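# Swap empty and full wash bottles between benches and cart

## Task

Take the empty wash bottle from each of the two shelved benches and put both in the cart's top tray, fully within its walls (lying down is fine). Then take the two full wash bottles out of that tray and set them upright on the benches' work surfaces, one per bench. No wash bottle may ever touch the floor. Finish with the gripper open and the robot clear of everything. The robot must not tip over or be left leaning. Nothing counts as placed if it stays there only because the robot holds it.

## Robot and tools

Robot: a Hello Robot Stretch 4, a single-arm mobile manipulator. It has an omni-wheel base, a vertical mast carrying a lift, a telescoping arm that reaches forward, a three-joint wrist (yaw, pitch, roll) and a two-finger gripper. It stands about 1.6 m tall, and no part of the base rim is more than 0.23 m from the base origin. Now and then a loose object may get a small push from outside.

Frames: the base frame sits on the floor below the base centre, with x forward, y left and z up. hand_pose, a point between the open fingertips, is reported in this frame; with all wrist joints at 0 its axes line up with the base frame, though the printed position may be slightly off. The odometry frame is wherever the base frame was when the scene began. base_odometry counts wheel rotation only, so slipping shows up as travel; heading runs from -3.142 to 3.142 with left positive. If turned_by_wheels and turned_by_imu differ by over about 0.1 rad, the base probably bumped or slid, and the heading is off by roughly their difference. base_tilt is in degrees (forward and right positive) and carries a fixed bias of up to about 1.5 degrees.

execute_actions: argument "actions" is a list holding exactly one action, or nothing (an empty list just reports state and images). "cameras" optionally picks which images come back: head_camera, head_left_camera, head_right_camera, wrist_camera, or all; omitted or null means all, [] means none. An action may contain "base", "joints", or both, plus optional "pace" and "contact_limits"; alternatively it holds only {"end_of_arm": "enable_torque"}. Base and joint motions begin at once and may finish at different times.
- "base" carries one command only, each a relative move from where the base last reported itself: translate_m (metres, forward positive, -2 to 2, no turning), strafe_m (metres sideways, left positive, -2 to 2) or rotate_rad (radians on the spot, counter-clockwise positive, -3.2 to 3.2).
- "joints" is a single object keyed by joint name holding absolute targets, not offsets: lift_m 0 to 1.2 (metres of lift height); arm_m 0 to 0.55 (metres of extension); wrist_yaw_rad -1.134 to 4.276 (0 forward, positive left, 3.14 stowed back, above 3.4 the arm may block it); wrist_pitch_rad -1.117 to 4.259 (0 level, 1.57 pointing down); wrist_roll_rad -1.117 to 4.259 (0 fingers level, positive clockwise viewed from behind); gripper_m -0.038 to 0.141 (metres of fingertip gap; negative presses the tips together). A joint target outside its range gets clipped and reported; any other bad value or unknown key rejects the call with no motion. Joints not named may keep driving to earlier targets.
- "pace": slow, default, fast or max. Base top speeds are 0.1/0.3/0.4/0.6 m/s and 1/2/3/4 rad/s respectively, reduced when the lift is above 0.2 m (down to 0.3 m/s and 1 rad/s at 1.2 m).
- "contact_limits": {"arm_m": value} from 0 (gentlest) to 0.75 (firmest), default 0.5; the arm halts when it pushes harder.
Any action lasts at most 15 s. To unfold at the start, send lift_m 0.4 with wrist_yaw_rad 0.

wait: seconds from 0 to 10; commands nothing new and returns the same report. zoom_image: camera name plus region [x0, y0, x1, y1] in pixels from the top-left, at most 504 by 504, on that camera's latest full image. read_manual: licence texts only. finished_scene: pass the number of the current scene; irreversible, and it reports success and the next task. Replying without any tool call ends everything.

Results: base_status and joint_status describe how each commanded motion finished. "done" (for the base, wheels turned the full amount even if slipping); "off_target" (stopped short, possibly still pushing); "contact_stop_at_<key>" (blocked by something; that part goes slack, so a loaded lift may sag or a base may coast); "limit_stop_at_tilt" (lean over 6 degrees; lift, arm and wheels go slack and ignore commands until it eases); "limit_stop_at_own_body" (about to hit itself, often with pitch below -0.2 and roll below -0.4 or above 4; you can still move away); "torque_fault" (a wrist or gripper motor overloaded and went limp, fix with enable_torque). on_its_own lists things not commanded by this call; "held at" there is a target, not a position. lidar_m holds 12 distances in metres from the base origin, 30 degree sectors starting straight ahead and going counter-clockwise (4th left, 7th behind, 10th right); "-" means nothing seen or closer than 0.25 m; it sees from about 0.15 m up, misses clear or thin things. wrist_depth_mm is a 7 by 7 grid of median depths, 100 to 2000 mm, top-left first. motor_effort gives percent of maximum, positive toward larger joint values, with the peak in brackets; wheel efforts positive mean turning right. Readings have fixed biases and noise.

Gripping: close to a gap smaller than the object; the further below its width, the harder the squeeze and the more it pulls the object in (up to a third of the difference). Neither the gripper reading nor "done" proves a hold; with a target of 0 or more, a solid grip shows as a clear gripper_m effort change. A load in a level gripper shifts wrist_pitch effort from 0. If fingertips snag on a surface, raise the lift.

Cameras: head_camera looks forward and down from the mast top (turn the base to look around); head_left_camera and head_right_camera are steeper fisheyes that also show the base and arm; wrist_camera looks along the fingers with the tips near the bottom.

Avoid: dropping bottles (especially to the floor), slamming, hard pushes, wrist overloads (about 2 kg in a level gripper faults it). Do not drive or turn with over 1 kg held and arm_m above 0.2, particularly at fast or max; steady pushes or pulls with a high gripper or firm contact limit can also tip the robot. Shorter robot motion time is better.

Each tool is called as name(argument=value, ...), one argument or row to a line, values as JSON.

## Session

execute_actions(
  actions=[],
)

Scene clock: 0.00 s.
base_odometry: x=+0.000 y=+0.000 heading=+0.000 (m, m, rad; odometry frame)
turned_by_wheels: +0.000 (rad since the last result)
turned_by_imu: +0.000 (rad since the last result)
base_tilt: forward=-0.2 right=+0.0 (deg)
lidar_m: 1.61 1.61 1.88 1.51 1.50 1.76 1.54 1.57 2.11 1.18 1.19 1.41
base_status: not commanded
joint_positions: lift_m=+0.268 arm_m=-0.001 wrist_yaw_rad=+3.049 wrist_pitch_rad=+0.022 wrist_roll_rad=-0.006 gripper_m=+0.057
joint_status: not commanded
motor_effort: lift_m=+21 arm_m=+0 wrist_yaw_rad=-3 wrist_pitch_rad=-7 wrist_roll_rad=+1 gripper_m=-3 wheel_0=+0 wheel_1=+0 wheel_2=+0 (%)
hand_pose: x=-0.1094 y=+0.1137 z=+0.4398 quat_wxyz=(+0.046, -0.011, -0.002, +0.999) (m; base frame)
wrist_depth_mm: - 140 - - - - 1921 / - 130 - - - - - / 107 142 223 - - - - / 141 147 - - - - - / - - - - - - 1983 / 1430 1430 202 1366 195 1464 1499 / 991 960 1025 110 1025 904 1025
pictures: head_camera, head_left_camera, head_right_camera, wrist_camera
Images, in order (width x height): head_camera 420x560, head_left_camera 420x672, head_right_camera 420x672, wrist_camera 616x392.

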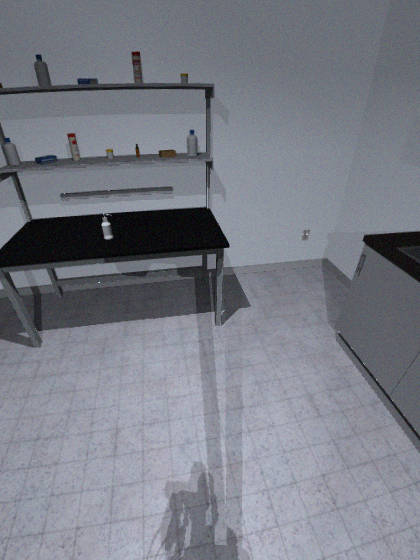

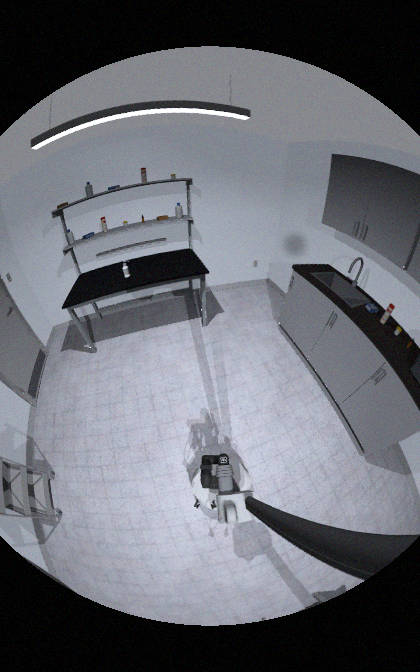

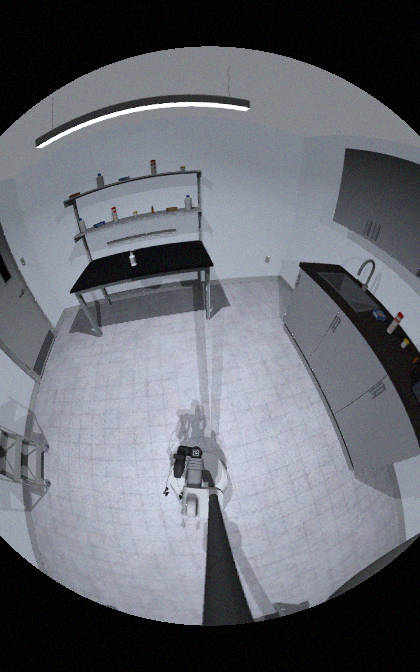

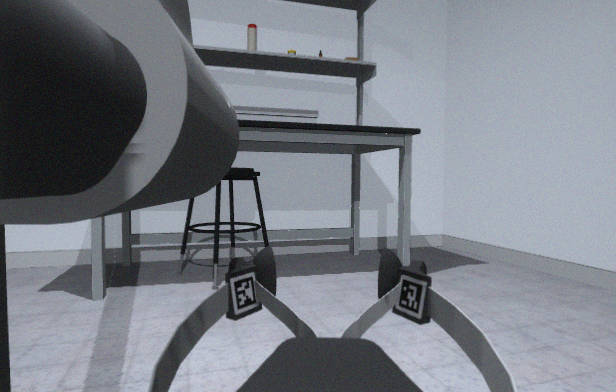

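execute_actions(
  actions=[
    {"base":{"rotate_rad":0.44},"joints":{"lift_m":0.7,"wrist_yaw_rad":0,"gripper_m":0.14},"pace":"fast"},
  ],
  cameras=[],
)

execute_actions(
  actions=[
    {"base":{"translate_m":1.0},"pace":"fast"},
  ],
  cameras=["head_camera","wrist_camera"],
)

Scene clock: 10.67 s.
base_odometry: x=+0.000 y=+0.000 heading=+0.440 (m, m, rad; odometry frame)
turned_by_wheels: +0.440 (rad since the last result)
turned_by_imu: +0.432 (rad since the last result)
base_tilt: forward=-0.3 right=-0.1 (deg)
lidar_m: 1.62 1.82 1.54 1.50 1.88 1.57 1.54 2.22 1.20 1.19 1.35 1.62
base_status: done
joint_positions: lift_m=+0.700 arm_m=-0.001 wrist_yaw_rad=+0.000 wrist_pitch_rad=+0.022 wrist_roll_rad=-0.006 gripper_m=+0.140
joint_status: all done
motor_effort: lift_m=+26(27) arm_m=+0(0) wrist_yaw_rad=-3(8) wrist_pitch_rad=-7(7) wrist_roll_rad=+1(1) gripper_m=+1(2) wheel_0=+1(7) wheel_1=+2(7) wheel_2=+2(7) (%)
hand_pose: x=+0.4582 y=-0.0873 z=+0.8715 quat_wxyz=(+1.000, -0.003, +0.011, +0.000) (m; base frame)
wrist_depth_mm: - - - - 1983 1921 1921 / - - - - - 1983 1863 / - - - - - 1921 1863 / - - - - - - 1921 / - - - - - 1336 1921 / - - - - - 206 1921 / 1808 1756 1921 110 1921 1756 1863
pictures: none
No camera images: the call's "cameras" was empty. Leave "cameras" out to get every camera's image.

Scene clock: 14.60 s.
base_odometry: x=+0.905 y=+0.426 heading=+0.440 (m, m, rad; odometry frame)
turned_by_wheels: +0.000 (rad since the last result)
turned_by_imu: -0.004 (rad since the last result)
base_tilt: forward=-0.2 right=+0.0 (deg)
lidar_m: 0.64 0.72 1.72 1.69 1.51 2.50 2.64 1.69 1.38 1.38 0.79 0.63
base_status: done
joint_positions: lift_m=+0.700 arm_m=-0.001 wrist_yaw_rad=+0.000 wrist_pitch_rad=+0.022 wrist_roll_rad=-0.006 gripper_m=+0.140
joint_status: not commanded
motor_effort: lift_m=+26(26) arm_m=+0(0) wrist_yaw_rad=-2(3) wrist_pitch_rad=-7(7) wrist_roll_rad=+1(1) gripper_m=-4(1) wheel_0=-1(6) wheel_1=-1(11) wheel_2=+2(13) (%)
hand_pose: x=+0.4582 y=-0.0874 z=+0.8715 quat_wxyz=(+1.000, -0.003, +0.011, +0.000) (m; base frame)
wrist_depth_mm: 1397 1336 1281 1205 1118 1060 820 / 1430 1138 1078 1060 1042 1025 1025 / 1430 1366 1255 1182 1138 1078 1042 / 1397 1336 1308 1182 1138 1078 1060 / 866 854 866 759 891 878 878 / 530 488 452 496 427 206 500 / 1430 1281 500 110 404 397 375
pictures: head_camera, wrist_camera
Images, in order (width x height): head_camera 420x560, wrist_camera 616x392.

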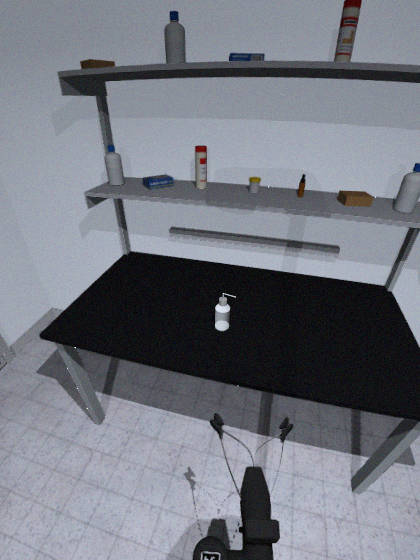

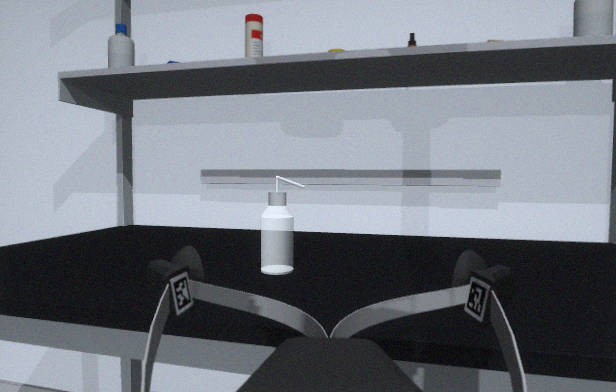

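execute_actions(
  actions=[
    {"base":{"strafe_m":0.05},"joints":{"lift_m":0.655,"arm_m":0.3}},
  ],
  cameras=["head_camera","wrist_camera"],
)

Scene clock: 23.30 s.
base_odometry: x=+0.883 y=+0.472 heading=+0.440 (m, m, rad; odometry frame)
turned_by_wheels: +0.000 (rad since the last result)
turned_by_imu: -0.001 (rad since the last result)
base_tilt: forward=-0.2 right=+0.0 (deg)
lidar_m: 0.66 0.72 1.67 1.66 1.45 2.54 2.65 1.77 1.44 1.42 0.78 0.65
base_status: done
joint_positions: lift_m=+0.655 arm_m=+0.299 wrist_yaw_rad=+0.000 wrist_pitch_rad=+0.022 wrist_roll_rad=-0.006 gripper_m=+0.140
joint_status: all done
motor_effort: lift_m=+15(24) arm_m=+8(9) wrist_yaw_rad=-3(3) wrist_pitch_rad=-7(7) wrist_roll_rad=+1(1) gripper_m=+1(1) wheel_0=+1(7) wheel_1=-1(12) wheel_2=+0(1) (%)
hand_pose: x=+0.7580 y=-0.0874 z=+0.8274 quat_wxyz=(+1.000, -0.003, +0.011, +0.000) (m; base frame)
wrist_depth_mm: 788 788 788 788 788 768 778 / 1078 1025 960 917 854 820 809 / 1060 1025 960 891 854 809 788 / 1098 1025 976 384 878 831 809 / 621 627 627 368 647 634 647 / 359 332 309 364 312 206 364 / 250 253 255 110 254 256 255
pictures: head_camera, wrist_camera
Images, in order (width x height): head_camera 420x560, wrist_camera 616x392.

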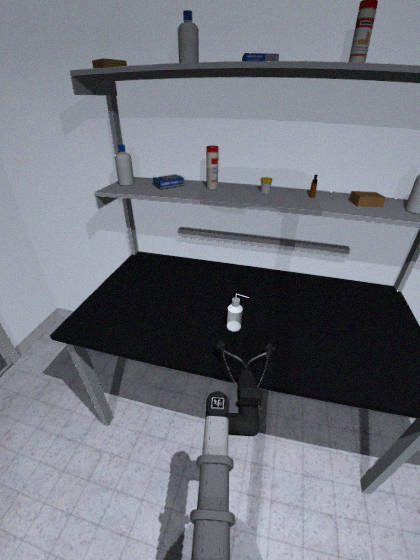

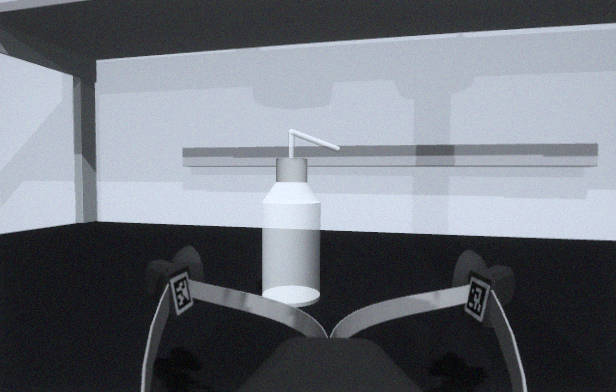

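execute_actions(
  actions=[
    {"base":{"strafe_m":0.035},"joints":{"arm_m":0.465}},
  ],
  cameras=["wrist_camera"],
)

execute_actions(
  actions=[
    {"joints":{"gripper_m":0.02}},
  ],
  cameras=["wrist_camera"],
)

execute_actions(
  actions=[
    {"joints":{"lift_m":0.72}},
  ],
  cameras=["wrist_camera"],
)

Scene clock: 31.37 s.
base_odometry: x=+0.868 y=+0.503 heading=+0.440 (m, m, rad; odometry frame)
turned_by_wheels: +0.000 (rad since the last result)
turned_by_imu: -0.001 (rad since the last result)
base_tilt: forward=-0.3 right=+0.0 (deg)
lidar_m: 0.68 0.73 1.63 1.62 1.43 2.50 2.76 1.82 1.47 1.45 0.81 0.67
base_status: done
joint_positions: lift_m=+0.655 arm_m=+0.464 wrist_yaw_rad=+0.000 wrist_pitch_rad=+0.022 wrist_roll_rad=-0.006 gripper_m=+0.140
joint_status: all done
motor_effort: lift_m=+15(15) arm_m=+8(8) wrist_yaw_rad=-3(1) wrist_pitch_rad=-7(7) wrist_roll_rad=+1(1) gripper_m=+2(3) wheel_0=-1(5) wheel_1=+0(9) wheel_2=+0(1) (%)
hand_pose: x=+0.9230 y=-0.0874 z=+0.8274 quat_wxyz=(+1.000, -0.003, +0.011, +0.000) (m; base frame)
wrist_depth_mm: 759 788 778 750 723 683 661 / 866 831 788 750 723 683 668 / 891 842 788 715 676 647 615 / 891 854 820 211 723 691 668 / 615 621 627 198 554 640 634 / 355 329 309 199 209 206 364 / 250 251 252 110 254 254 254
pictures: wrist_camera
Images, in order (width x height): wrist_camera 616x392.

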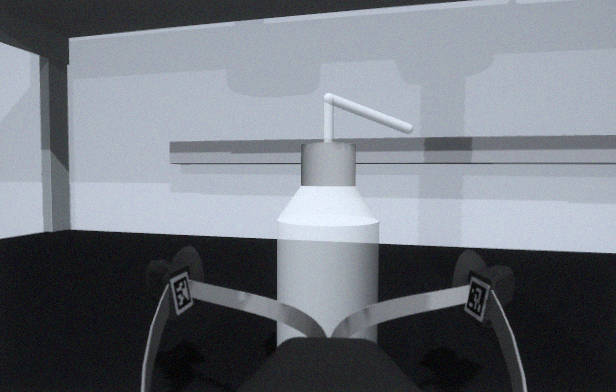

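Scene clock: 33.53 s.
base_odometry: x=+0.868 y=+0.503 heading=+0.440 (m, m, rad; odometry frame)
turned_by_wheels: +0.000 (rad since the last result)
turned_by_imu: +0.000 (rad since the last result)
base_tilt: forward=-0.3 right=-0.1 (deg)
lidar_m: 0.68 0.75 1.64 1.63 1.41 2.52 2.76 1.81 1.46 1.46 0.78 0.65
base_status: not commanded
joint_positions: lift_m=+0.655 arm_m=+0.464 wrist_yaw_rad=+0.000 wrist_pitch_rad=+0.022 wrist_roll_rad=-0.006 gripper_m=+0.020
joint_status: all done
motor_effort: lift_m=+15(15) arm_m=+8(8) wrist_yaw_rad=-1(2) wrist_pitch_rad=-7(7) wrist_roll_rad=+1(1) gripper_m=-20(19) wheel_0=+0(1) wheel_1=+0(0) wheel_2=+0(0) (%)
hand_pose: x=+0.9230 y=-0.0874 z=+0.8274 quat_wxyz=(+1.000, -0.003, +0.011, +0.000) (m; base frame)
wrist_depth_mm: 759 788 768 750 715 699 654 / 891 842 798 759 715 683 654 / 891 842 788 707 668 647 609 / 891 842 809 200 723 691 668 / 615 627 627 187 554 634 640 / 355 359 192 189 191 336 364 / 251 237 254 110 239 239 254
pictures: wrist_camera
Images, in order (width x height): wrist_camera 616x392.

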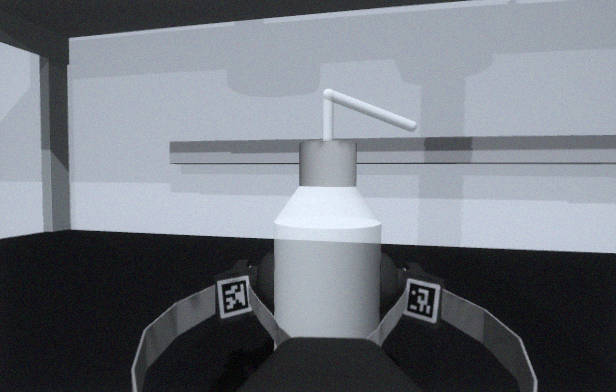

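Scene clock: 34.73 s.
base_odometry: x=+0.868 y=+0.503 heading=+0.440 (m, m, rad; odometry frame)
turned_by_wheels: +0.000 (rad since the last result)
turned_by_imu: +0.000 (rad since the last result)
base_tilt: forward=-0.2 right=-0.1 (deg)
lidar_m: 0.65 0.75 1.65 1.64 1.44 2.53 2.79 1.80 1.46 1.47 0.80 0.63
base_status: not commanded
joint_positions: lift_m=+0.720 arm_m=+0.464 wrist_yaw_rad=+0.000 wrist_pitch_rad=+0.022 wrist_roll_rad=-0.006 gripper_m=+0.020
joint_status: all done
motor_effort: lift_m=+26(28) arm_m=+8(8) wrist_yaw_rad=-2(2) wrist_pitch_rad=-7(7) wrist_roll_rad=+1(1) gripper_m=-19(16) wheel_0=-1(1) wheel_1=+0(0) wheel_2=+0(0) (%)
hand_pose: x=+0.9230 y=-0.0874 z=+0.8915 quat_wxyz=(+1.000, -0.003, +0.011, +0.000) (m; base frame)
wrist_depth_mm: 627 640 627 627 621 621 621 / 842 842 798 759 723 683 661 / 891 842 809 759 723 691 661 / 878 866 768 200 715 683 668 / 866 842 809 187 723 691 668 / 530 539 192 189 191 508 544 / 377 359 382 110 364 359 384
pictures: wrist_camera
Images, in order (width x height): wrist_camera 616x392.

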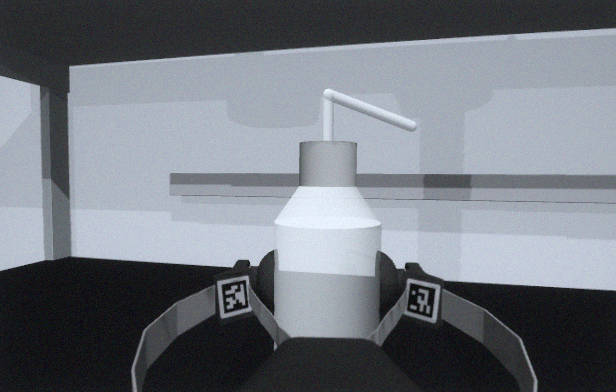

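execute_actions(
  actions=[
    {"joints":{"arm_m":0},"pace":"fast"},
  ],
  cameras=[],
)

execute_actions(
  actions=[
    {"base":{"rotate_rad":2.3},"joints":{"lift_m":0.9}},
  ],
  cameras=["head_camera","head_left_camera"],
)

Scene clock: 41.20 s.
base_odometry: x=+0.868 y=+0.503 heading=+0.440 (m, m, rad; odometry frame)
turned_by_wheels: +0.000 (rad since the last result)
turned_by_imu: -0.001 (rad since the last result)
base_tilt: forward=-0.3 right=+0.0 (deg)
lidar_m: 0.43 0.73 1.63 1.63 1.44 2.50 2.76 1.80 1.48 1.44 0.80 0.47
base_status: not commanded
joint_positions: lift_m=+0.720 arm_m=+0.001 wrist_yaw_rad=+0.000 wrist_pitch_rad=+0.022 wrist_roll_rad=-0.006 gripper_m=+0.020
joint_status: all done
motor_effort: lift_m=+26(26) arm_m=-8(9) wrist_yaw_rad=-1(2) wrist_pitch_rad=-9(9) wrist_roll_rad=+1(1) gripper_m=-17(18) wheel_0=-1(0) wheel_1=+0(0) wheel_2=+0(0) (%)
hand_pose: x=+0.4606 y=-0.0875 z=+0.8913 quat_wxyz=(+1.000, -0.003, +0.011, +0.000) (m; base frame)
wrist_depth_mm: 1430 1336 1255 1205 1098 1078 1042 / 1430 1118 1118 1008 991 976 976 / 1397 1336 1281 1229 1118 1118 1078 / 1464 1366 1281 199 1138 1118 1060 / 1397 931 946 188 842 991 976 / 580 554 191 188 191 512 559 / 1464 549 512 110 418 399 389
pictures: none
No camera images: the call's "cameras" was empty. Leave "cameras" out to get every camera's image.

Scene clock: 43.63 s.
base_odometry: x=+0.868 y=+0.503 heading=+2.740 (m, m, rad; odometry frame)
turned_by_wheels: +2.300 (rad since the last result)
turned_by_imu: +2.261 (rad since the last result)
base_tilt: forward=-0.3 right=-0.1 (deg)
lidar_m: 0.44 2.50 2.57 1.64 1.44 1.48 0.73 0.65 0.66 0.87 1.60 1.45
base_status: done
joint_positions: lift_m=+0.900 arm_m=+0.001 wrist_yaw_rad=+0.000 wrist_pitch_rad=+0.022 wrist_roll_rad=-0.006 gripper_m=+0.020
joint_status: all done
motor_effort: lift_m=+26(27) arm_m=-8(8) wrist_yaw_rad=-3(1) wrist_pitch_rad=-9(9) wrist_roll_rad=+1(1) gripper_m=-23(18) wheel_0=-1(8) wheel_1=-1(13) wheel_2=-2(9) (%)
hand_pose: x=+0.4607 y=-0.0874 z=+1.0713 quat_wxyz=(+1.000, -0.003, +0.011, +0.000) (m; base frame)
wrist_depth_mm: - - - - 1808 1464 1229 / - - - - 1808 1499 1229 / - - - - 1808 1464 1255 / - - - 200 1808 1499 1281 / - - - 187 1499 1499 1229 / - - 191 189 191 1205 1281 / - - - 110 1397 1366 1255
pictures: head_camera, head_left_camera
Images, in order (width x height): head_camera 420x560, head_left_camera 420x672.

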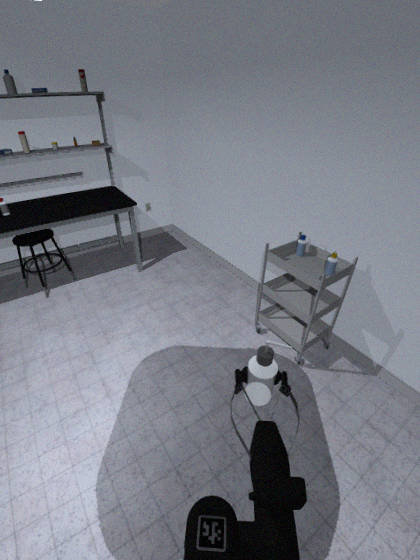

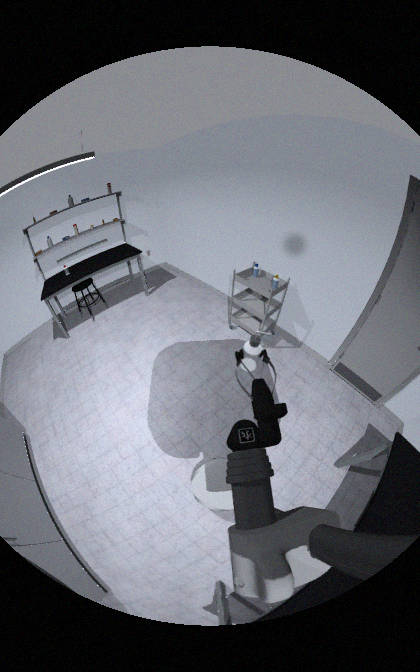

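execute_actions(
  actions=[
    {"base":{"translate_m":1.05},"pace":"fast"},
  ],
  cameras=[],
)

execute_actions(
  actions=[
    {"base":{"rotate_rad":-0.9},"joints":{"lift_m":0.95,"wrist_pitch_rad":0.3}},
  ],
  cameras=["head_camera","wrist_camera"],
)

Scene clock: 56.83 s.
base_odometry: x=-0.098 y=+0.913 heading=+2.740 (m, m, rad; odometry frame)
turned_by_wheels: +0.000 (rad since the last result)
turned_by_imu: -0.005 (rad since the last result)
base_tilt: forward=-0.4 right=+0.1 (deg)
lidar_m: 0.42 1.63 1.69 3.02 2.11 2.12 1.66 1.48 1.68 1.11 0.56 0.60
base_status: done
joint_positions: lift_m=+0.900 arm_m=+0.001 wrist_yaw_rad=+0.000 wrist_pitch_rad=+0.022 wrist_roll_rad=-0.006 gripper_m=+0.020
joint_status: not commanded
motor_effort: lift_m=+26(26) arm_m=-7(7) wrist_yaw_rad=-3(3) wrist_pitch_rad=-9(9) wrist_roll_rad=+1(1) gripper_m=-19(17) wheel_0=+1(3) wheel_1=-1(3) wheel_2=+1(11) (%)
hand_pose: x=+0.4607 y=-0.0874 z=+1.0713 quat_wxyz=(+1.000, -0.003, +0.011, +0.000) (m; base frame)
wrist_depth_mm: 1808 - 1863 1308 1008 820 699 / 1863 - 1921 1308 1008 820 691 / 1863 - 1983 1308 1008 831 691 / 1863 - 1921 200 991 831 699 / 1808 - 1921 187 931 831 707 / 1921 - 192 189 190 778 707 / 1921 - - 110 946 831 699
pictures: none
No camera images: the call's "cameras" was empty. Leave "cameras" out to get every camera's image.

Scene clock: 58.50 s.
base_odometry: x=-0.098 y=+0.913 heading=+1.841 (m, m, rad; odometry frame)
turned_by_wheels: -0.900 (rad since the last result)
turned_by_imu: -0.885 (rad since the last result)
base_tilt: forward=-0.3 right=+0.0 (deg)
lidar_m: 0.43 0.62 1.44 1.64 1.75 2.21 2.13 2.24 1.53 1.49 1.42 1.05
base_status: done
joint_positions: lift_m=+0.950 arm_m=+0.001 wrist_yaw_rad=+0.000 wrist_pitch_rad=+0.302 wrist_roll_rad=-0.006 gripper_m=+0.020
joint_status: all done
motor_effort: lift_m=+26(27) arm_m=-7(8) wrist_yaw_rad=-4(3) wrist_pitch_rad=-7(6) wrist_roll_rad=+1(1) gripper_m=-20(16) wheel_0=+2(3) wheel_1=+0(10) wheel_2=+1(10) (%)
hand_pose: x=+0.4476 y=-0.0874 z=+1.0419 quat_wxyz=(+0.989, -0.003, +0.151, +0.000) (m; base frame)
wrist_depth_mm: 723 715 707 715 699 699 691 / 759 741 732 732 732 715 723 / 798 778 788 759 768 759 759 / 842 820 820 200 798 809 798 / 891 878 842 187 831 831 820 / 946 759 192 189 191 854 878 / 991 647 676 110 931 917 931
pictures: head_camera, wrist_camera
Images, in order (width x height): head_camera 420x560, wrist_camera 616x392.

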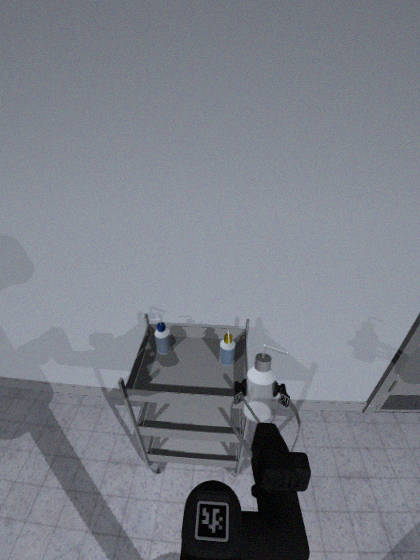

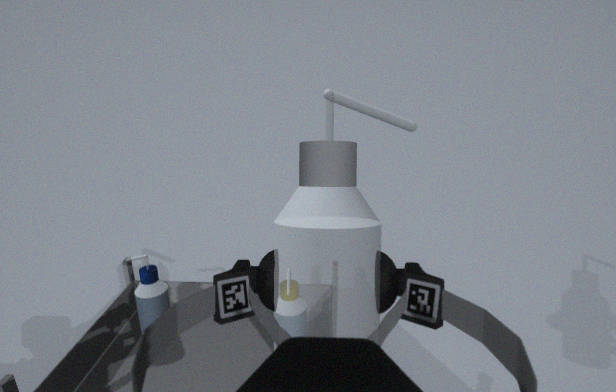

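execute_actions(
  actions=[
    {"base":{"strafe_m":0.165},"joints":{"lift_m":0.78,"arm_m":0.3}},
  ],
  cameras=["head_camera","wrist_camera","head_left_camera"],
)

Scene clock: 67.67 s.
base_odometry: x=-0.257 y=+0.869 heading=+1.841 (m, m, rad; odometry frame)
turned_by_wheels: +0.000 (rad since the last result)
turned_by_imu: -0.001 (rad since the last result)
base_tilt: forward=-0.2 right=+0.0 (deg)
lidar_m: 0.59 0.59 1.44 1.48 1.56 2.86 2.11 2.22 1.72 1.65 1.42 0.64
base_status: done
joint_positions: lift_m=+0.780 arm_m=+0.299 wrist_yaw_rad=+0.000 wrist_pitch_rad=+0.303 wrist_roll_rad=-0.006 gripper_m=+0.020
joint_status: all done
motor_effort: lift_m=+15(24) arm_m=+8(7) wrist_yaw_rad=-1(0) wrist_pitch_rad=-8(8) wrist_roll_rad=+1(1) gripper_m=-17(18) wheel_0=+1(9) wheel_1=-1(11) wheel_2=+0(2) (%)
hand_pose: x=+0.7450 y=-0.0874 z=+0.8726 quat_wxyz=(+0.989, -0.003, +0.151, +0.000) (m; base frame)
wrist_depth_mm: 445 445 439 439 433 427 424 / 466 466 459 452 452 449 445 / 492 488 484 469 477 466 469 / 512 512 508 199 492 492 484 / 544 535 530 188 512 517 512 / 574 424 191 190 191 433 539 / 609 397 427 110 314 307 580
pictures: head_camera, head_left_camera, wrist_camera
Images, in order (width x height): head_camera 420x560, head_left_camera 420x672, wrist_camera 616x392.

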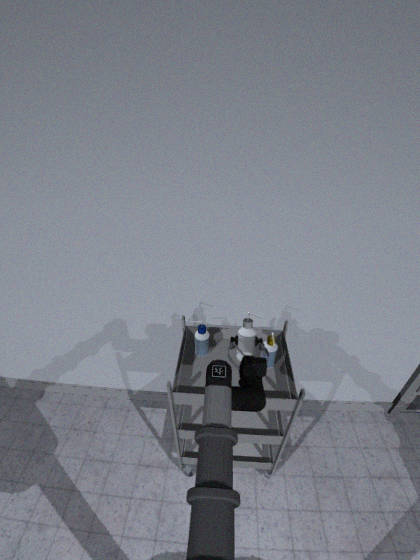

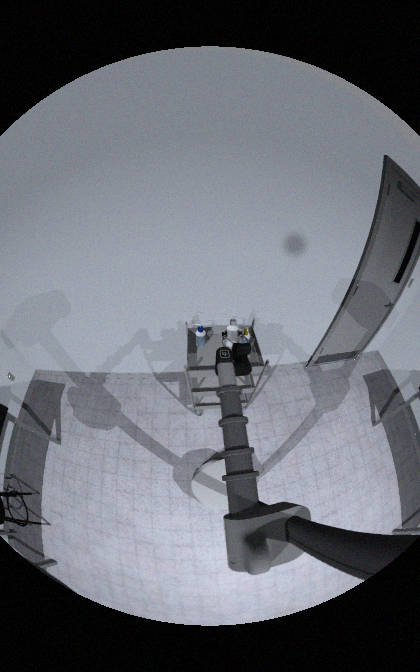

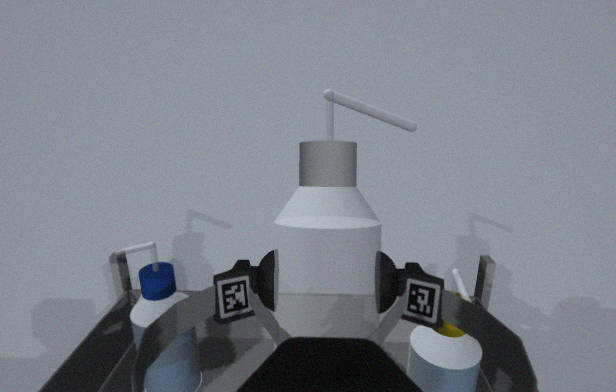

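execute_actions(
  actions=[
    {"base":{"strafe_m":0.04},"joints":{"lift_m":0.675,"arm_m":0.36},"pace":"slow"},
  ],
  cameras=["head_camera","wrist_camera"],
)

Scene clock: 76.87 s.
base_odometry: x=-0.296 y=+0.859 heading=+1.841 (m, m, rad; odometry frame)
turned_by_wheels: +0.000 (rad since the last result)
turned_by_imu: -0.001 (rad since the last result)
base_tilt: forward=-0.2 right=+0.0 (deg)
lidar_m: 0.60 1.05 1.43 1.43 1.52 2.83 2.12 2.24 1.78 1.67 1.44 0.61
base_status: done
joint_positions: lift_m=+0.675 arm_m=+0.359 wrist_yaw_rad=+0.000 wrist_pitch_rad=+0.303 wrist_roll_rad=-0.006 gripper_m=+0.020
joint_status: all done
motor_effort: lift_m=+15(15) arm_m=+8(9) wrist_yaw_rad=-3(3) wrist_pitch_rad=-8(8) wrist_roll_rad=+1(2) gripper_m=-20(18) wheel_0=-3(6) wheel_1=+3(6) wheel_2=+0(1) (%)
hand_pose: x=+0.8049 y=-0.0874 z=+0.7677 quat_wxyz=(+0.989, -0.003, +0.151, +0.000) (m; base frame)
wrist_depth_mm: 392 382 382 379 379 375 370 / 407 404 399 394 394 392 387 / 430 424 421 413 415 413 407 / 449 377 442 199 430 430 421 / 477 271 375 187 368 370 220 / 300 334 191 189 191 232 218 / 272 291 298 110 290 276 227
pictures: head_camera, wrist_camera
Images, in order (width x height): head_camera 420x560, wrist_camera 616x392.

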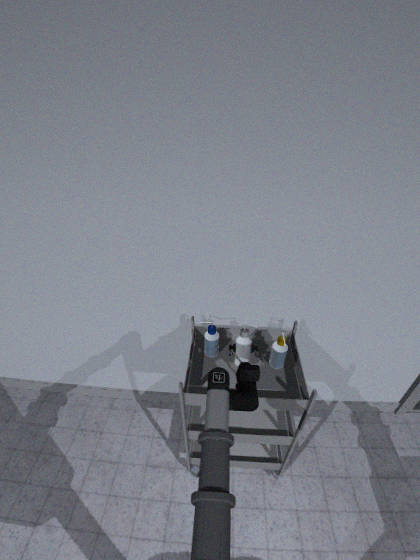

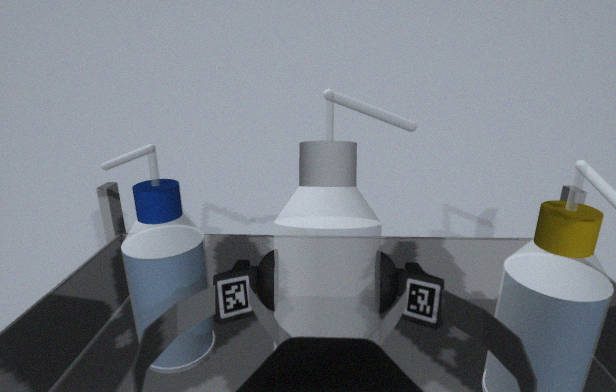

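execute_actions(
  actions=[
    {"joints":{"lift_m":0.652,"arm_m":0.39},"pace":"slow"},
  ],
  cameras=[],
)

execute_actions(
  actions=[
    {"joints":{"gripper_m":0.095}},
  ],
  cameras=["wrist_camera"],
)

execute_actions(
  actions=[
    {"joints":{"arm_m":0.26,"lift_m":0.68}},
  ],
  cameras=[],
)

execute_actions(
  actions=[
    {"base":{"strafe_m":-0.14}},
  ],
  cameras=["wrist_camera"],
)

Scene clock: 86.03 s.
base_odometry: x=-0.296 y=+0.859 heading=+1.841 (m, m, rad; odometry frame)
turned_by_wheels: +0.000 (rad since the last result)
turned_by_imu: -0.001 (rad since the last result)
base_tilt: forward=-0.3 right=-0.1 (deg)
lidar_m: 0.60 1.04 1.44 1.46 1.54 2.85 2.11 2.22 1.74 1.69 1.45 0.63
base_status: not commanded
joint_positions: lift_m=+0.652 arm_m=+0.389 wrist_yaw_rad=+0.000 wrist_pitch_rad=+0.303 wrist_roll_rad=-0.006 gripper_m=+0.020
joint_status: all done
motor_effort: lift_m=+15(15) arm_m=+8(7) wrist_yaw_rad=-1(5) wrist_pitch_rad=-8(8) wrist_roll_rad=+2(1) gripper_m=-17(15) wheel_0=-3(3) wheel_1=+3(3) wheel_2=+0(0) (%)
hand_pose: x=+0.8349 y=-0.0874 z=+0.7447 quat_wxyz=(+0.989, -0.003, +0.151, +0.000) (m; base frame)
wrist_depth_mm: 359 359 355 355 351 347 345 / 379 377 373 368 366 362 362 / 397 392 392 384 384 379 379 / 418 236 413 200 402 399 394 / 436 231 343 187 330 336 202 / 273 241 192 189 190 304 198 / 259 256 271 110 260 252 202
pictures: none
No camera images: the call's "cameras" was empty. Leave "cameras" out to get every camera's image.

Scene clock: 87.60 s.
base_odometry: x=-0.296 y=+0.859 heading=+1.841 (m, m, rad; odometry frame)
turned_by_wheels: +0.000 (rad since the last result)
turned_by_imu: +0.000 (rad since the last result)
base_tilt: forward=-0.2 right=+0.1 (deg)
lidar_m: 0.59 1.05 1.43 1.45 1.54 2.85 2.12 2.23 1.75 1.70 1.46 0.61
base_status: not commanded
joint_positions: lift_m=+0.652 arm_m=+0.389 wrist_yaw_rad=+0.000 wrist_pitch_rad=+0.303 wrist_roll_rad=-0.006 gripper_m=+0.095
joint_status: all done
motor_effort: lift_m=+15(15) arm_m=+8(8) wrist_yaw_rad=-3(4) wrist_pitch_rad=-8(8) wrist_roll_rad=+1(1) gripper_m=+0(20) wheel_0=-3(3) wheel_1=+3(3) wheel_2=+0(0) (%)
hand_pose: x=+0.8349 y=-0.0874 z=+0.7447 quat_wxyz=(+0.989, -0.003, +0.151, +0.000) (m; base frame)
wrist_depth_mm: 364 357 355 355 351 347 345 / 377 375 375 370 366 362 359 / 397 389 392 384 379 382 375 / 421 235 410 211 402 397 397 / 436 231 340 191 329 332 203 / 272 244 199 186 196 306 198 / 259 253 274 110 271 252 202
pictures: wrist_camera
Images, in order (width x height): wrist_camera 616x392.

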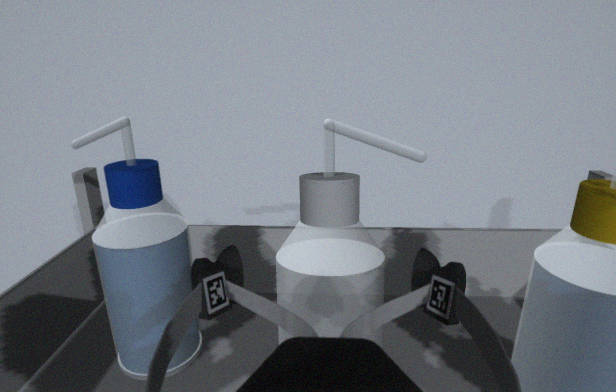

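Scene clock: 89.03 s.
base_odometry: x=-0.296 y=+0.859 heading=+1.841 (m, m, rad; odometry frame)
turned_by_wheels: +0.000 (rad since the last result)
turned_by_imu: +0.000 (rad since the last result)
base_tilt: forward=-0.4 right=+0.1 (deg)
lidar_m: 0.59 1.04 1.45 1.45 1.52 2.85 2.13 2.21 1.77 1.69 1.46 0.63
base_status: not commanded
joint_positions: lift_m=+0.680 arm_m=+0.261 wrist_yaw_rad=+0.000 wrist_pitch_rad=+0.303 wrist_roll_rad=-0.006 gripper_m=+0.095
joint_status: all done
motor_effort: lift_m=+26(27) arm_m=-8(7) wrist_yaw_rad=-2(2) wrist_pitch_rad=-7(8) wrist_roll_rad=+1(1) gripper_m=-1(4) wheel_0=-3(3) wheel_1=+3(3) wheel_2=+0(0) (%)
hand_pose: x=+0.7076 y=-0.0874 z=+0.7718 quat_wxyz=(+0.989, -0.003, +0.151, +0.000) (m; base frame)
wrist_depth_mm: 484 480 473 469 466 459 455 / 504 500 500 492 488 488 480 / 530 535 517 512 508 504 504 / 554 549 384 466 525 325 525 / 591 430 368 304 466 314 469 / 315 366 200 317 347 324 345 / 274 298 309 110 309 297 304
pictures: none
No camera images: the call's "cameras" was empty. Leave "cameras" out to get every camera's image.

Scene clock: 90.70 s.
base_odometry: x=-0.161 y=+0.896 heading=+1.841 (m, m, rad; odometry frame)
turned_by_wheels: +0.000 (rad since the last result)
turned_by_imu: +0.000 (rad since the last result)
base_tilt: forward=-0.2 right=-0.1 (deg)
lidar_m: 0.59 0.62 1.45 1.59 1.67 2.84 2.10 2.23 1.61 1.54 1.37 0.61
base_status: done
joint_positions: lift_m=+0.680 arm_m=+0.261 wrist_yaw_rad=+0.000 wrist_pitch_rad=+0.303 wrist_roll_rad=-0.006 gripper_m=+0.095
joint_status: not commanded
motor_effort: lift_m=+26(26) arm_m=-8(8) wrist_yaw_rad=-3(2) wrist_pitch_rad=-7(7) wrist_roll_rad=+1(1) gripper_m=-2(0) wheel_0=+0(6) wheel_1=+0(7) wheel_2=+0(1) (%)
hand_pose: x=+0.7076 y=-0.0874 z=+0.7718 quat_wxyz=(+0.989, -0.003, +0.151, +0.000) (m; base frame)
wrist_depth_mm: 484 477 477 466 466 466 459 / 504 496 496 496 488 484 480 / 525 530 521 512 512 504 500 / 382 473 535 462 525 530 525 / 404 387 343 322 433 559 549 / 379 364 200 334 319 574 585 / 309 298 310 110 287 251 609
pictures: wrist_camera
Images, in order (width x height): wrist_camera 616x392.

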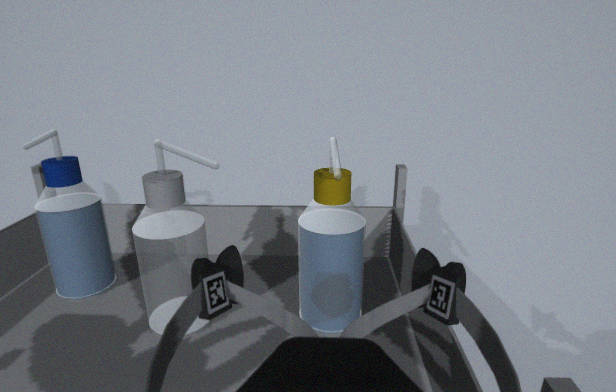

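execute_actions(
  actions=[
    {"joints":{"lift_m":0.655,"arm_m":0.385},"pace":"slow"},
  ],
  cameras=["wrist_camera","head_camera"],
)

Scene clock: 101.10 s.
base_odometry: x=-0.161 y=+0.896 heading=+1.841 (m, m, rad; odometry frame)
turned_by_wheels: +0.000 (rad since the last result)
turned_by_imu: -0.001 (rad since the last result)
base_tilt: forward=-0.4 right=+0.0 (deg)
lidar_m: 0.59 0.63 1.43 1.57 1.68 2.84 2.11 2.21 1.62 1.54 1.37 0.61
base_status: not commanded
joint_positions: lift_m=+0.655 arm_m=+0.384 wrist_yaw_rad=+0.000 wrist_pitch_rad=+0.303 wrist_roll_rad=-0.006 gripper_m=+0.095
joint_status: all done
motor_effort: lift_m=+15(24) arm_m=+8(9) wrist_yaw_rad=-2(2) wrist_pitch_rad=-8(7) wrist_roll_rad=+1(1) gripper_m=-5(3) wheel_0=+0(0) wheel_1=+0(0) wheel_2=+0(0) (%)
hand_pose: x=+0.8299 y=-0.0874 z=+0.7477 quat_wxyz=(+0.989, -0.003, +0.151, +0.000) (m; base frame)
wrist_depth_mm: 368 362 362 362 357 351 349 / 384 379 377 375 370 368 366 / 397 399 394 394 389 387 382 / 196 418 415 404 404 404 399 / 180 214 347 197 327 424 421 / 179 197 200 191 195 436 449 / 193 200 277 110 265 213 469
pictures: head_camera, wrist_camera
Images, in order (width x height): head_camera 420x560, wrist_camera 616x392.

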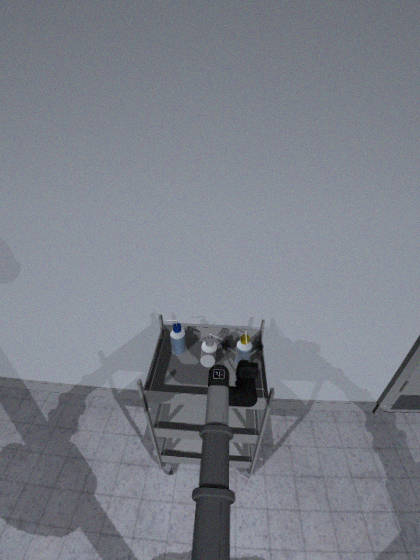

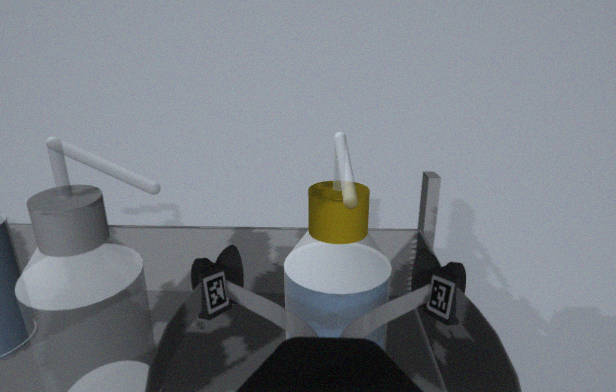

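Too high; narrow, then lower.

execute_actions(
  actions=[
    {"joints":{"gripper_m":0.07,"arm_m":0.375}},
  ],
  cameras=[],
)

execute_actions(
  actions=[
    {"joints":{"lift_m":0.63},"pace":"slow"},
  ],
  cameras=["wrist_camera"],
)

execute_actions(
  actions=[
    {"joints":{"gripper_m":0.01}},
  ],
  cameras=[],
)

execute_actions(
  actions=[
    {"joints":{"lift_m":0.8}},
  ],
  cameras=["wrist_camera","head_camera"],
)

Scene clock: 112.20 s.
base_odometry: x=-0.161 y=+0.896 heading=+1.841 (m, m, rad; odometry frame)
turned_by_wheels: +0.000 (rad since the last result)
turned_by_imu: -0.001 (rad since the last result)
base_tilt: forward=-0.2 right=+0.0 (deg)
lidar_m: 0.57 0.63 1.45 1.59 1.66 2.83 2.12 2.22 1.58 1.54 1.40 0.60
base_status: not commanded
joint_positions: lift_m=+0.655 arm_m=+0.376 wrist_yaw_rad=+0.000 wrist_pitch_rad=+0.303 wrist_roll_rad=-0.006 gripper_m=+0.070
joint_status: all done
motor_effort: lift_m=+15(15) arm_m=-8(8) wrist_yaw_rad=-1(4) wrist_pitch_rad=-7(7) wrist_roll_rad=+1(1) gripper_m=-7(1) wheel_0=-1(0) wheel_1=+0(0) wheel_2=+0(0) (%)
hand_pose: x=+0.8226 y=-0.0874 z=+0.7477 quat_wxyz=(+0.989, -0.003, +0.151, +0.000) (m; base frame)
wrist_depth_mm: 375 370 368 366 362 359 355 / 389 392 384 382 379 375 373 / 404 407 404 397 397 394 392 / 274 424 427 415 410 413 410 / 196 230 355 203 216 430 427 / 196 214 203 198 197 449 455 / 256 211 277 110 265 229 484
pictures: none
No camera images: the call's "cameras" was empty. Leave "cameras" out to get every camera's image.

Scene clock: 113.20 s.
base_odometry: x=-0.161 y=+0.896 heading=+1.841 (m, m, rad; odometry frame)
turned_by_wheels: +0.000 (rad since the last result)
turned_by_imu: +0.000 (rad since the last result)
base_tilt: forward=-0.4 right=+0.1 (deg)
lidar_m: 0.59 0.61 1.44 1.58 1.68 2.85 2.13 2.25 1.61 1.53 1.39 0.61
base_status: not commanded
joint_positions: lift_m=+0.630 arm_m=+0.376 wrist_yaw_rad=+0.000 wrist_pitch_rad=+0.303 wrist_roll_rad=-0.006 gripper_m=+0.070
joint_status: all done
motor_effort: lift_m=+15(15) arm_m=-7(8) wrist_yaw_rad=-2(1) wrist_pitch_rad=-7(7) wrist_roll_rad=+1(1) gripper_m=-2(8) wheel_0=+0(1) wheel_1=+0(0) wheel_2=+0(0) (%)
hand_pose: x=+0.8226 y=-0.0874 z=+0.7227 quat_wxyz=(+0.989, -0.003, +0.151, +0.000) (m; base frame)
wrist_depth_mm: 375 370 368 364 364 359 357 / 387 384 387 379 377 375 370 / 404 407 404 392 394 392 392 / 183 347 413 199 336 410 407 / 181 200 353 192 204 427 427 / 194 208 204 198 196 213 452 / 225 208 244 110 234 168 473
pictures: wrist_camera
Images, in order (width x height): wrist_camera 616x392.

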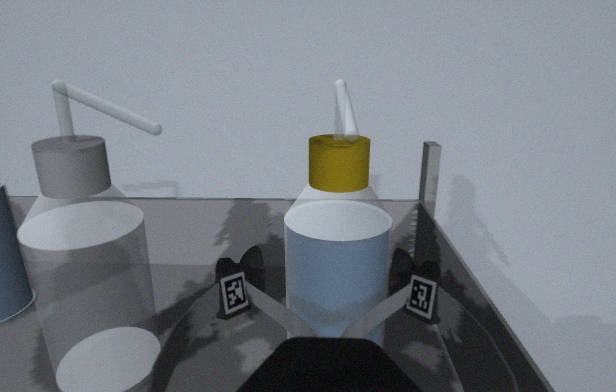

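Scene clock: 114.60 s.
base_odometry: x=-0.161 y=+0.896 heading=+1.841 (m, m, rad; odometry frame)
turned_by_wheels: +0.000 (rad since the last result)
turned_by_imu: +0.000 (rad since the last result)
base_tilt: forward=-0.3 right=+0.0 (deg)
lidar_m: 0.60 0.62 1.45 1.57 1.66 2.84 2.13 2.24 1.61 1.55 1.39 0.62
base_status: not commanded
joint_positions: lift_m=+0.630 arm_m=+0.376 wrist_yaw_rad=+0.000 wrist_pitch_rad=+0.305 wrist_roll_rad=-0.006 gripper_m=+0.010
joint_status: all done
motor_effort: lift_m=+16(16) arm_m=-8(8) wrist_yaw_rad=-1(2) wrist_pitch_rad=-15(15) wrist_roll_rad=+1(1) gripper_m=-21(23) wheel_0=+0(1) wheel_1=+0(0) wheel_2=+0(0) (%)
hand_pose: x=+0.8224 y=-0.0875 z=+0.7219 quat_wxyz=(+0.988, -0.003, +0.152, +0.000) (m; base frame)
wrist_depth_mm: 373 368 368 364 362 357 353 / 387 387 382 382 379 375 370 / 402 410 402 394 394 394 389 / 186 345 349 179 336 413 407 / 184 207 353 175 206 430 430 / 196 203 190 183 186 196 455 / 223 209 240 110 229 194 477
pictures: none
No camera images: the call's "cameras" was empty. Leave "cameras" out to get every camera's image.

Scene clock: 116.40 s.
base_odometry: x=-0.161 y=+0.896 heading=+1.841 (m, m, rad; odometry frame)
turned_by_wheels: +0.000 (rad since the last result)
turned_by_imu: +0.000 (rad since the last result)
base_tilt: forward=-0.4 right=+0.0 (deg)
lidar_m: 0.57 0.63 1.44 1.59 1.69 2.84 2.13 2.24 1.61 1.55 1.37 0.58
base_status: not commanded
joint_positions: lift_m=+0.799 arm_m=+0.376 wrist_yaw_rad=+0.000 wrist_pitch_rad=+0.306 wrist_roll_rad=-0.006 gripper_m=+0.010
joint_status: all done
motor_effort: lift_m=+27(28) arm_m=-7(8) wrist_yaw_rad=-1(2) wrist_pitch_rad=-17(16) wrist_roll_rad=+1(1) gripper_m=-23(23) wheel_0=+0(1) wheel_1=+0(0) wheel_2=+0(0) (%)
hand_pose: x=+0.8223 y=-0.0875 z=+0.8908 quat_wxyz=(+0.988, -0.003, +0.152, +0.000) (m; base frame)
wrist_depth_mm: 373 370 370 366 362 357 355 / 392 387 387 379 375 373 370 / 410 410 404 392 399 397 389 / 433 427 427 178 413 413 410 / 459 455 445 175 206 436 433 / 484 473 191 183 186 449 452 / 327 263 410 110 389 480 477
pictures: head_camera, wrist_camera
Images, in order (width x height): head_camera 420x560, wrist_camera 616x392.

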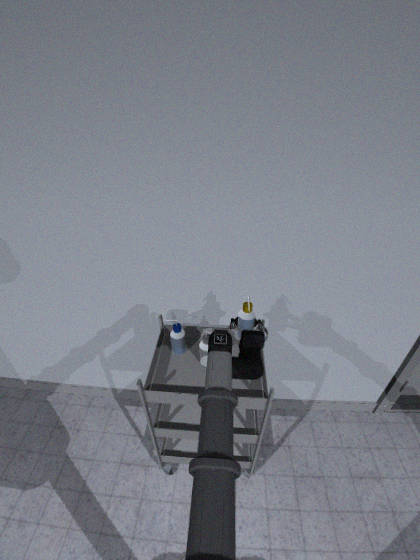

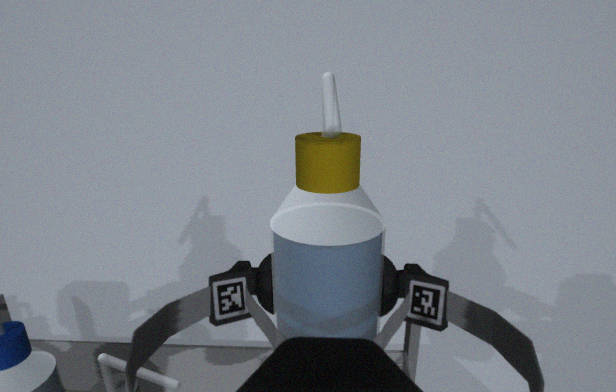

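Reference: bottom-row depth ≈240 at touchdown.

execute_actions(
  actions=[
    {"joints":{"arm_m":0},"pace":"fast"},
  ],
  cameras=[],
)

execute_actions(
  actions=[
    {"base":{"rotate_rad":1.9},"joints":{"lift_m":0.9}},
  ],
  cameras=[],
)

execute_actions(
  actions=[
    {"base":{"translate_m":0.9},"pace":"fast"},
  ],
  cameras=["wrist_camera","head_camera"],
)

Scene clock: 123.33 s.
base_odometry: x=-0.161 y=+0.896 heading=+1.841 (m, m, rad; odometry frame)
turned_by_wheels: +0.000 (rad since the last result)
turned_by_imu: -0.001 (rad since the last result)
base_tilt: forward=-0.3 right=+0.1 (deg)
lidar_m: 0.43 0.64 1.45 1.60 1.68 2.84 2.12 2.23 1.61 1.55 1.40 0.60
base_status: not commanded
joint_positions: lift_m=+0.799 arm_m=+0.001 wrist_yaw_rad=+0.000 wrist_pitch_rad=+0.306 wrist_roll_rad=-0.006 gripper_m=+0.010
joint_status: all done
motor_effort: lift_m=+27(27) arm_m=-8(8) wrist_yaw_rad=-1(4) wrist_pitch_rad=-17(17) wrist_roll_rad=+1(1) gripper_m=-21(20) wheel_0=-1(1) wheel_1=+0(0) wheel_2=+0(0) (%)
hand_pose: x=+0.4473 y=-0.0875 z=+0.8908 quat_wxyz=(+0.988, -0.003, +0.152, +0.000) (m; base frame)
wrist_depth_mm: 732 723 707 707 699 691 691 / 750 750 741 732 723 723 723 / 798 778 788 759 759 759 750 / 831 820 798 179 798 798 788 / 878 707 661 174 205 842 831 / 488 564 190 183 186 878 878 / 976 466 459 110 946 946 917
pictures: none
No camera images: the call's "cameras" was empty. Leave "cameras" out to get every camera's image.

Scene clock: 125.57 s.
base_odometry: x=-0.161 y=+0.896 heading=-2.543 (m, m, rad; odometry frame)
turned_by_wheels: +1.900 (rad since the last result)
turned_by_imu: +1.868 (rad since the last result)
base_tilt: forward=-0.3 right=-0.1 (deg)
lidar_m: 0.41 1.99 2.10 2.13 1.79 1.55 1.52 1.15 0.59 0.61 1.22 1.59
base_status: done
joint_positions: lift_m=+0.900 arm_m=+0.001 wrist_yaw_rad=+0.000 wrist_pitch_rad=+0.306 wrist_roll_rad=-0.006 gripper_m=+0.010
joint_status: all done
motor_effort: lift_m=+26(29) arm_m=-8(7) wrist_yaw_rad=-3(5) wrist_pitch_rad=-16(17) wrist_roll_rad=+1(1) gripper_m=-17(22) wheel_0=-2(6) wheel_1=-2(10) wheel_2=-2(8) (%)
hand_pose: x=+0.4474 y=-0.0874 z=+0.9909 quat_wxyz=(+0.988, -0.003, +0.152, +0.001) (m; base frame)
wrist_depth_mm: - - - - 1921 1708 1661 / - - - - - 1863 1756 / - - 1808 1576 1808 1756 1808 / - - - 179 1430 1336 1983 / - - - 174 206 - - / 1808 1756 190 183 186 1397 1756 / 1464 1397 1499 110 1397 1366 1464
pictures: none
No camera images: the call's "cameras" was empty. Leave "cameras" out to get every camera's image.

Scene clock: 129.37 s.
base_odometry: x=-0.904 y=+0.389 heading=-2.543 (m, m, rad; odometry frame)
turned_by_wheels: +0.000 (rad since the last result)
turned_by_imu: -0.004 (rad since the last result)
base_tilt: forward=-0.3 right=+0.0 (deg)
lidar_m: 0.40 0.93 2.43 1.86 2.19 2.39 2.42 1.08 1.27 1.29 0.86 0.74
base_status: done
joint_positions: lift_m=+0.900 arm_m=+0.001 wrist_yaw_rad=+0.000 wrist_pitch_rad=+0.306 wrist_roll_rad=-0.006 gripper_m=+0.010
joint_status: not commanded
motor_effort: lift_m=+26(26) arm_m=-7(8) wrist_yaw_rad=-3(3) wrist_pitch_rad=-17(17) wrist_roll_rad=+1(1) gripper_m=-23(19) wheel_0=+1(5) wheel_1=+1(9) wheel_2=+0(10) (%)
hand_pose: x=+0.4473 y=-0.0874 z=+0.9909 quat_wxyz=(+0.988, -0.003, +0.152, +0.000) (m; base frame)
wrist_depth_mm: 1618 1464 1336 1255 1160 1060 1008 / 1756 1576 1430 1308 1229 1138 1078 / 1863 1708 1464 1255 1255 1160 1118 / 1921 1060 1060 178 1042 1060 1042 / 976 809 750 175 206 741 741 / 1756 1808 190 183 187 544 569 / 1464 1397 1537 110 1366 1281 525
pictures: head_camera, wrist_camera
Images, in order (width x height): head_camera 420x560, wrist_camera 616x392.

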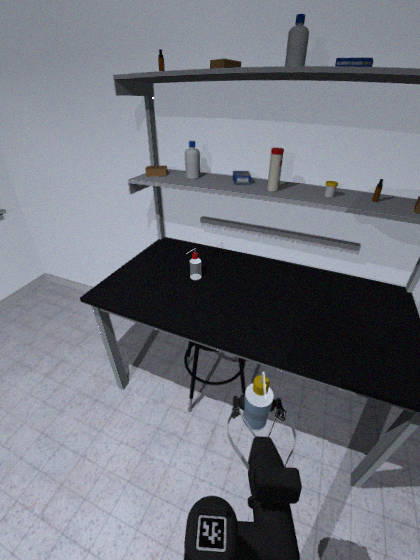

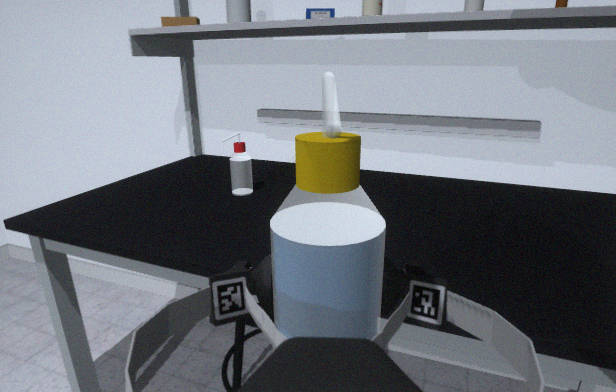

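execute_actions(
  actions=[
    {"base":{"translate_m":0.35},"joints":{"lift_m":0.77,"arm_m":0.2}},
  ],
  cameras=["wrist_camera","head_camera"],
)

Scene clock: 137.97 s.
base_odometry: x=-1.193 y=+0.191 heading=-2.543 (m, m, rad; odometry frame)
turned_by_wheels: +0.000 (rad since the last result)
turned_by_imu: -0.003 (rad since the last result)
base_tilt: forward=-0.3 right=+0.1 (deg)
lidar_m: 0.45 0.54 2.30 1.86 2.06 2.73 2.57 1.35 1.40 1.39 0.46 0.41
base_status: done
joint_positions: lift_m=+0.770 arm_m=+0.199 wrist_yaw_rad=+0.000 wrist_pitch_rad=+0.306 wrist_roll_rad=-0.006 gripper_m=+0.010
joint_status: all done
motor_effort: lift_m=+16(25) arm_m=+7(6) wrist_yaw_rad=-4(3) wrist_pitch_rad=-16(18) wrist_roll_rad=+1(1) gripper_m=-23(24) wheel_0=+0(6) wheel_1=+0(4) wheel_2=+0(9) (%)
hand_pose: x=+0.6447 y=-0.0874 z=+0.8617 quat_wxyz=(+0.988, -0.003, +0.152, +0.001) (m; base frame)
wrist_depth_mm: 1025 891 831 778 715 668 627 / 1060 946 866 778 723 661 597 / 1118 931 917 809 788 723 668 / 676 517 668 179 647 654 654 / 473 469 473 175 206 466 459 / 364 359 190 183 186 327 359 / 294 283 294 110 283 282 291
pictures: head_camera, wrist_camera
Images, in order (width x height): head_camera 420x560, wrist_camera 616x392.

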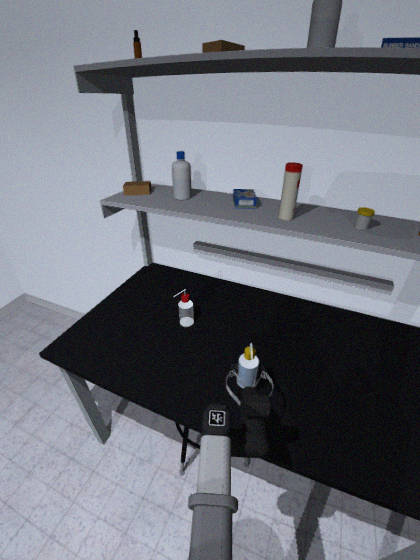

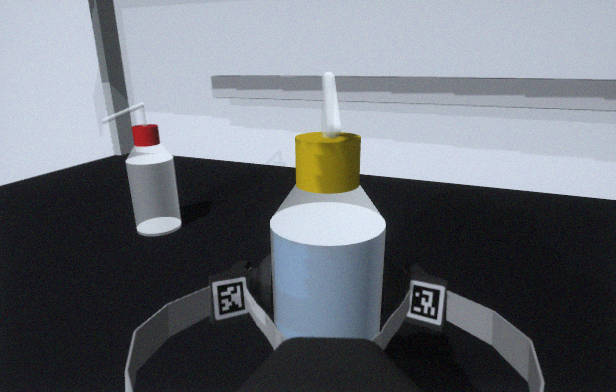

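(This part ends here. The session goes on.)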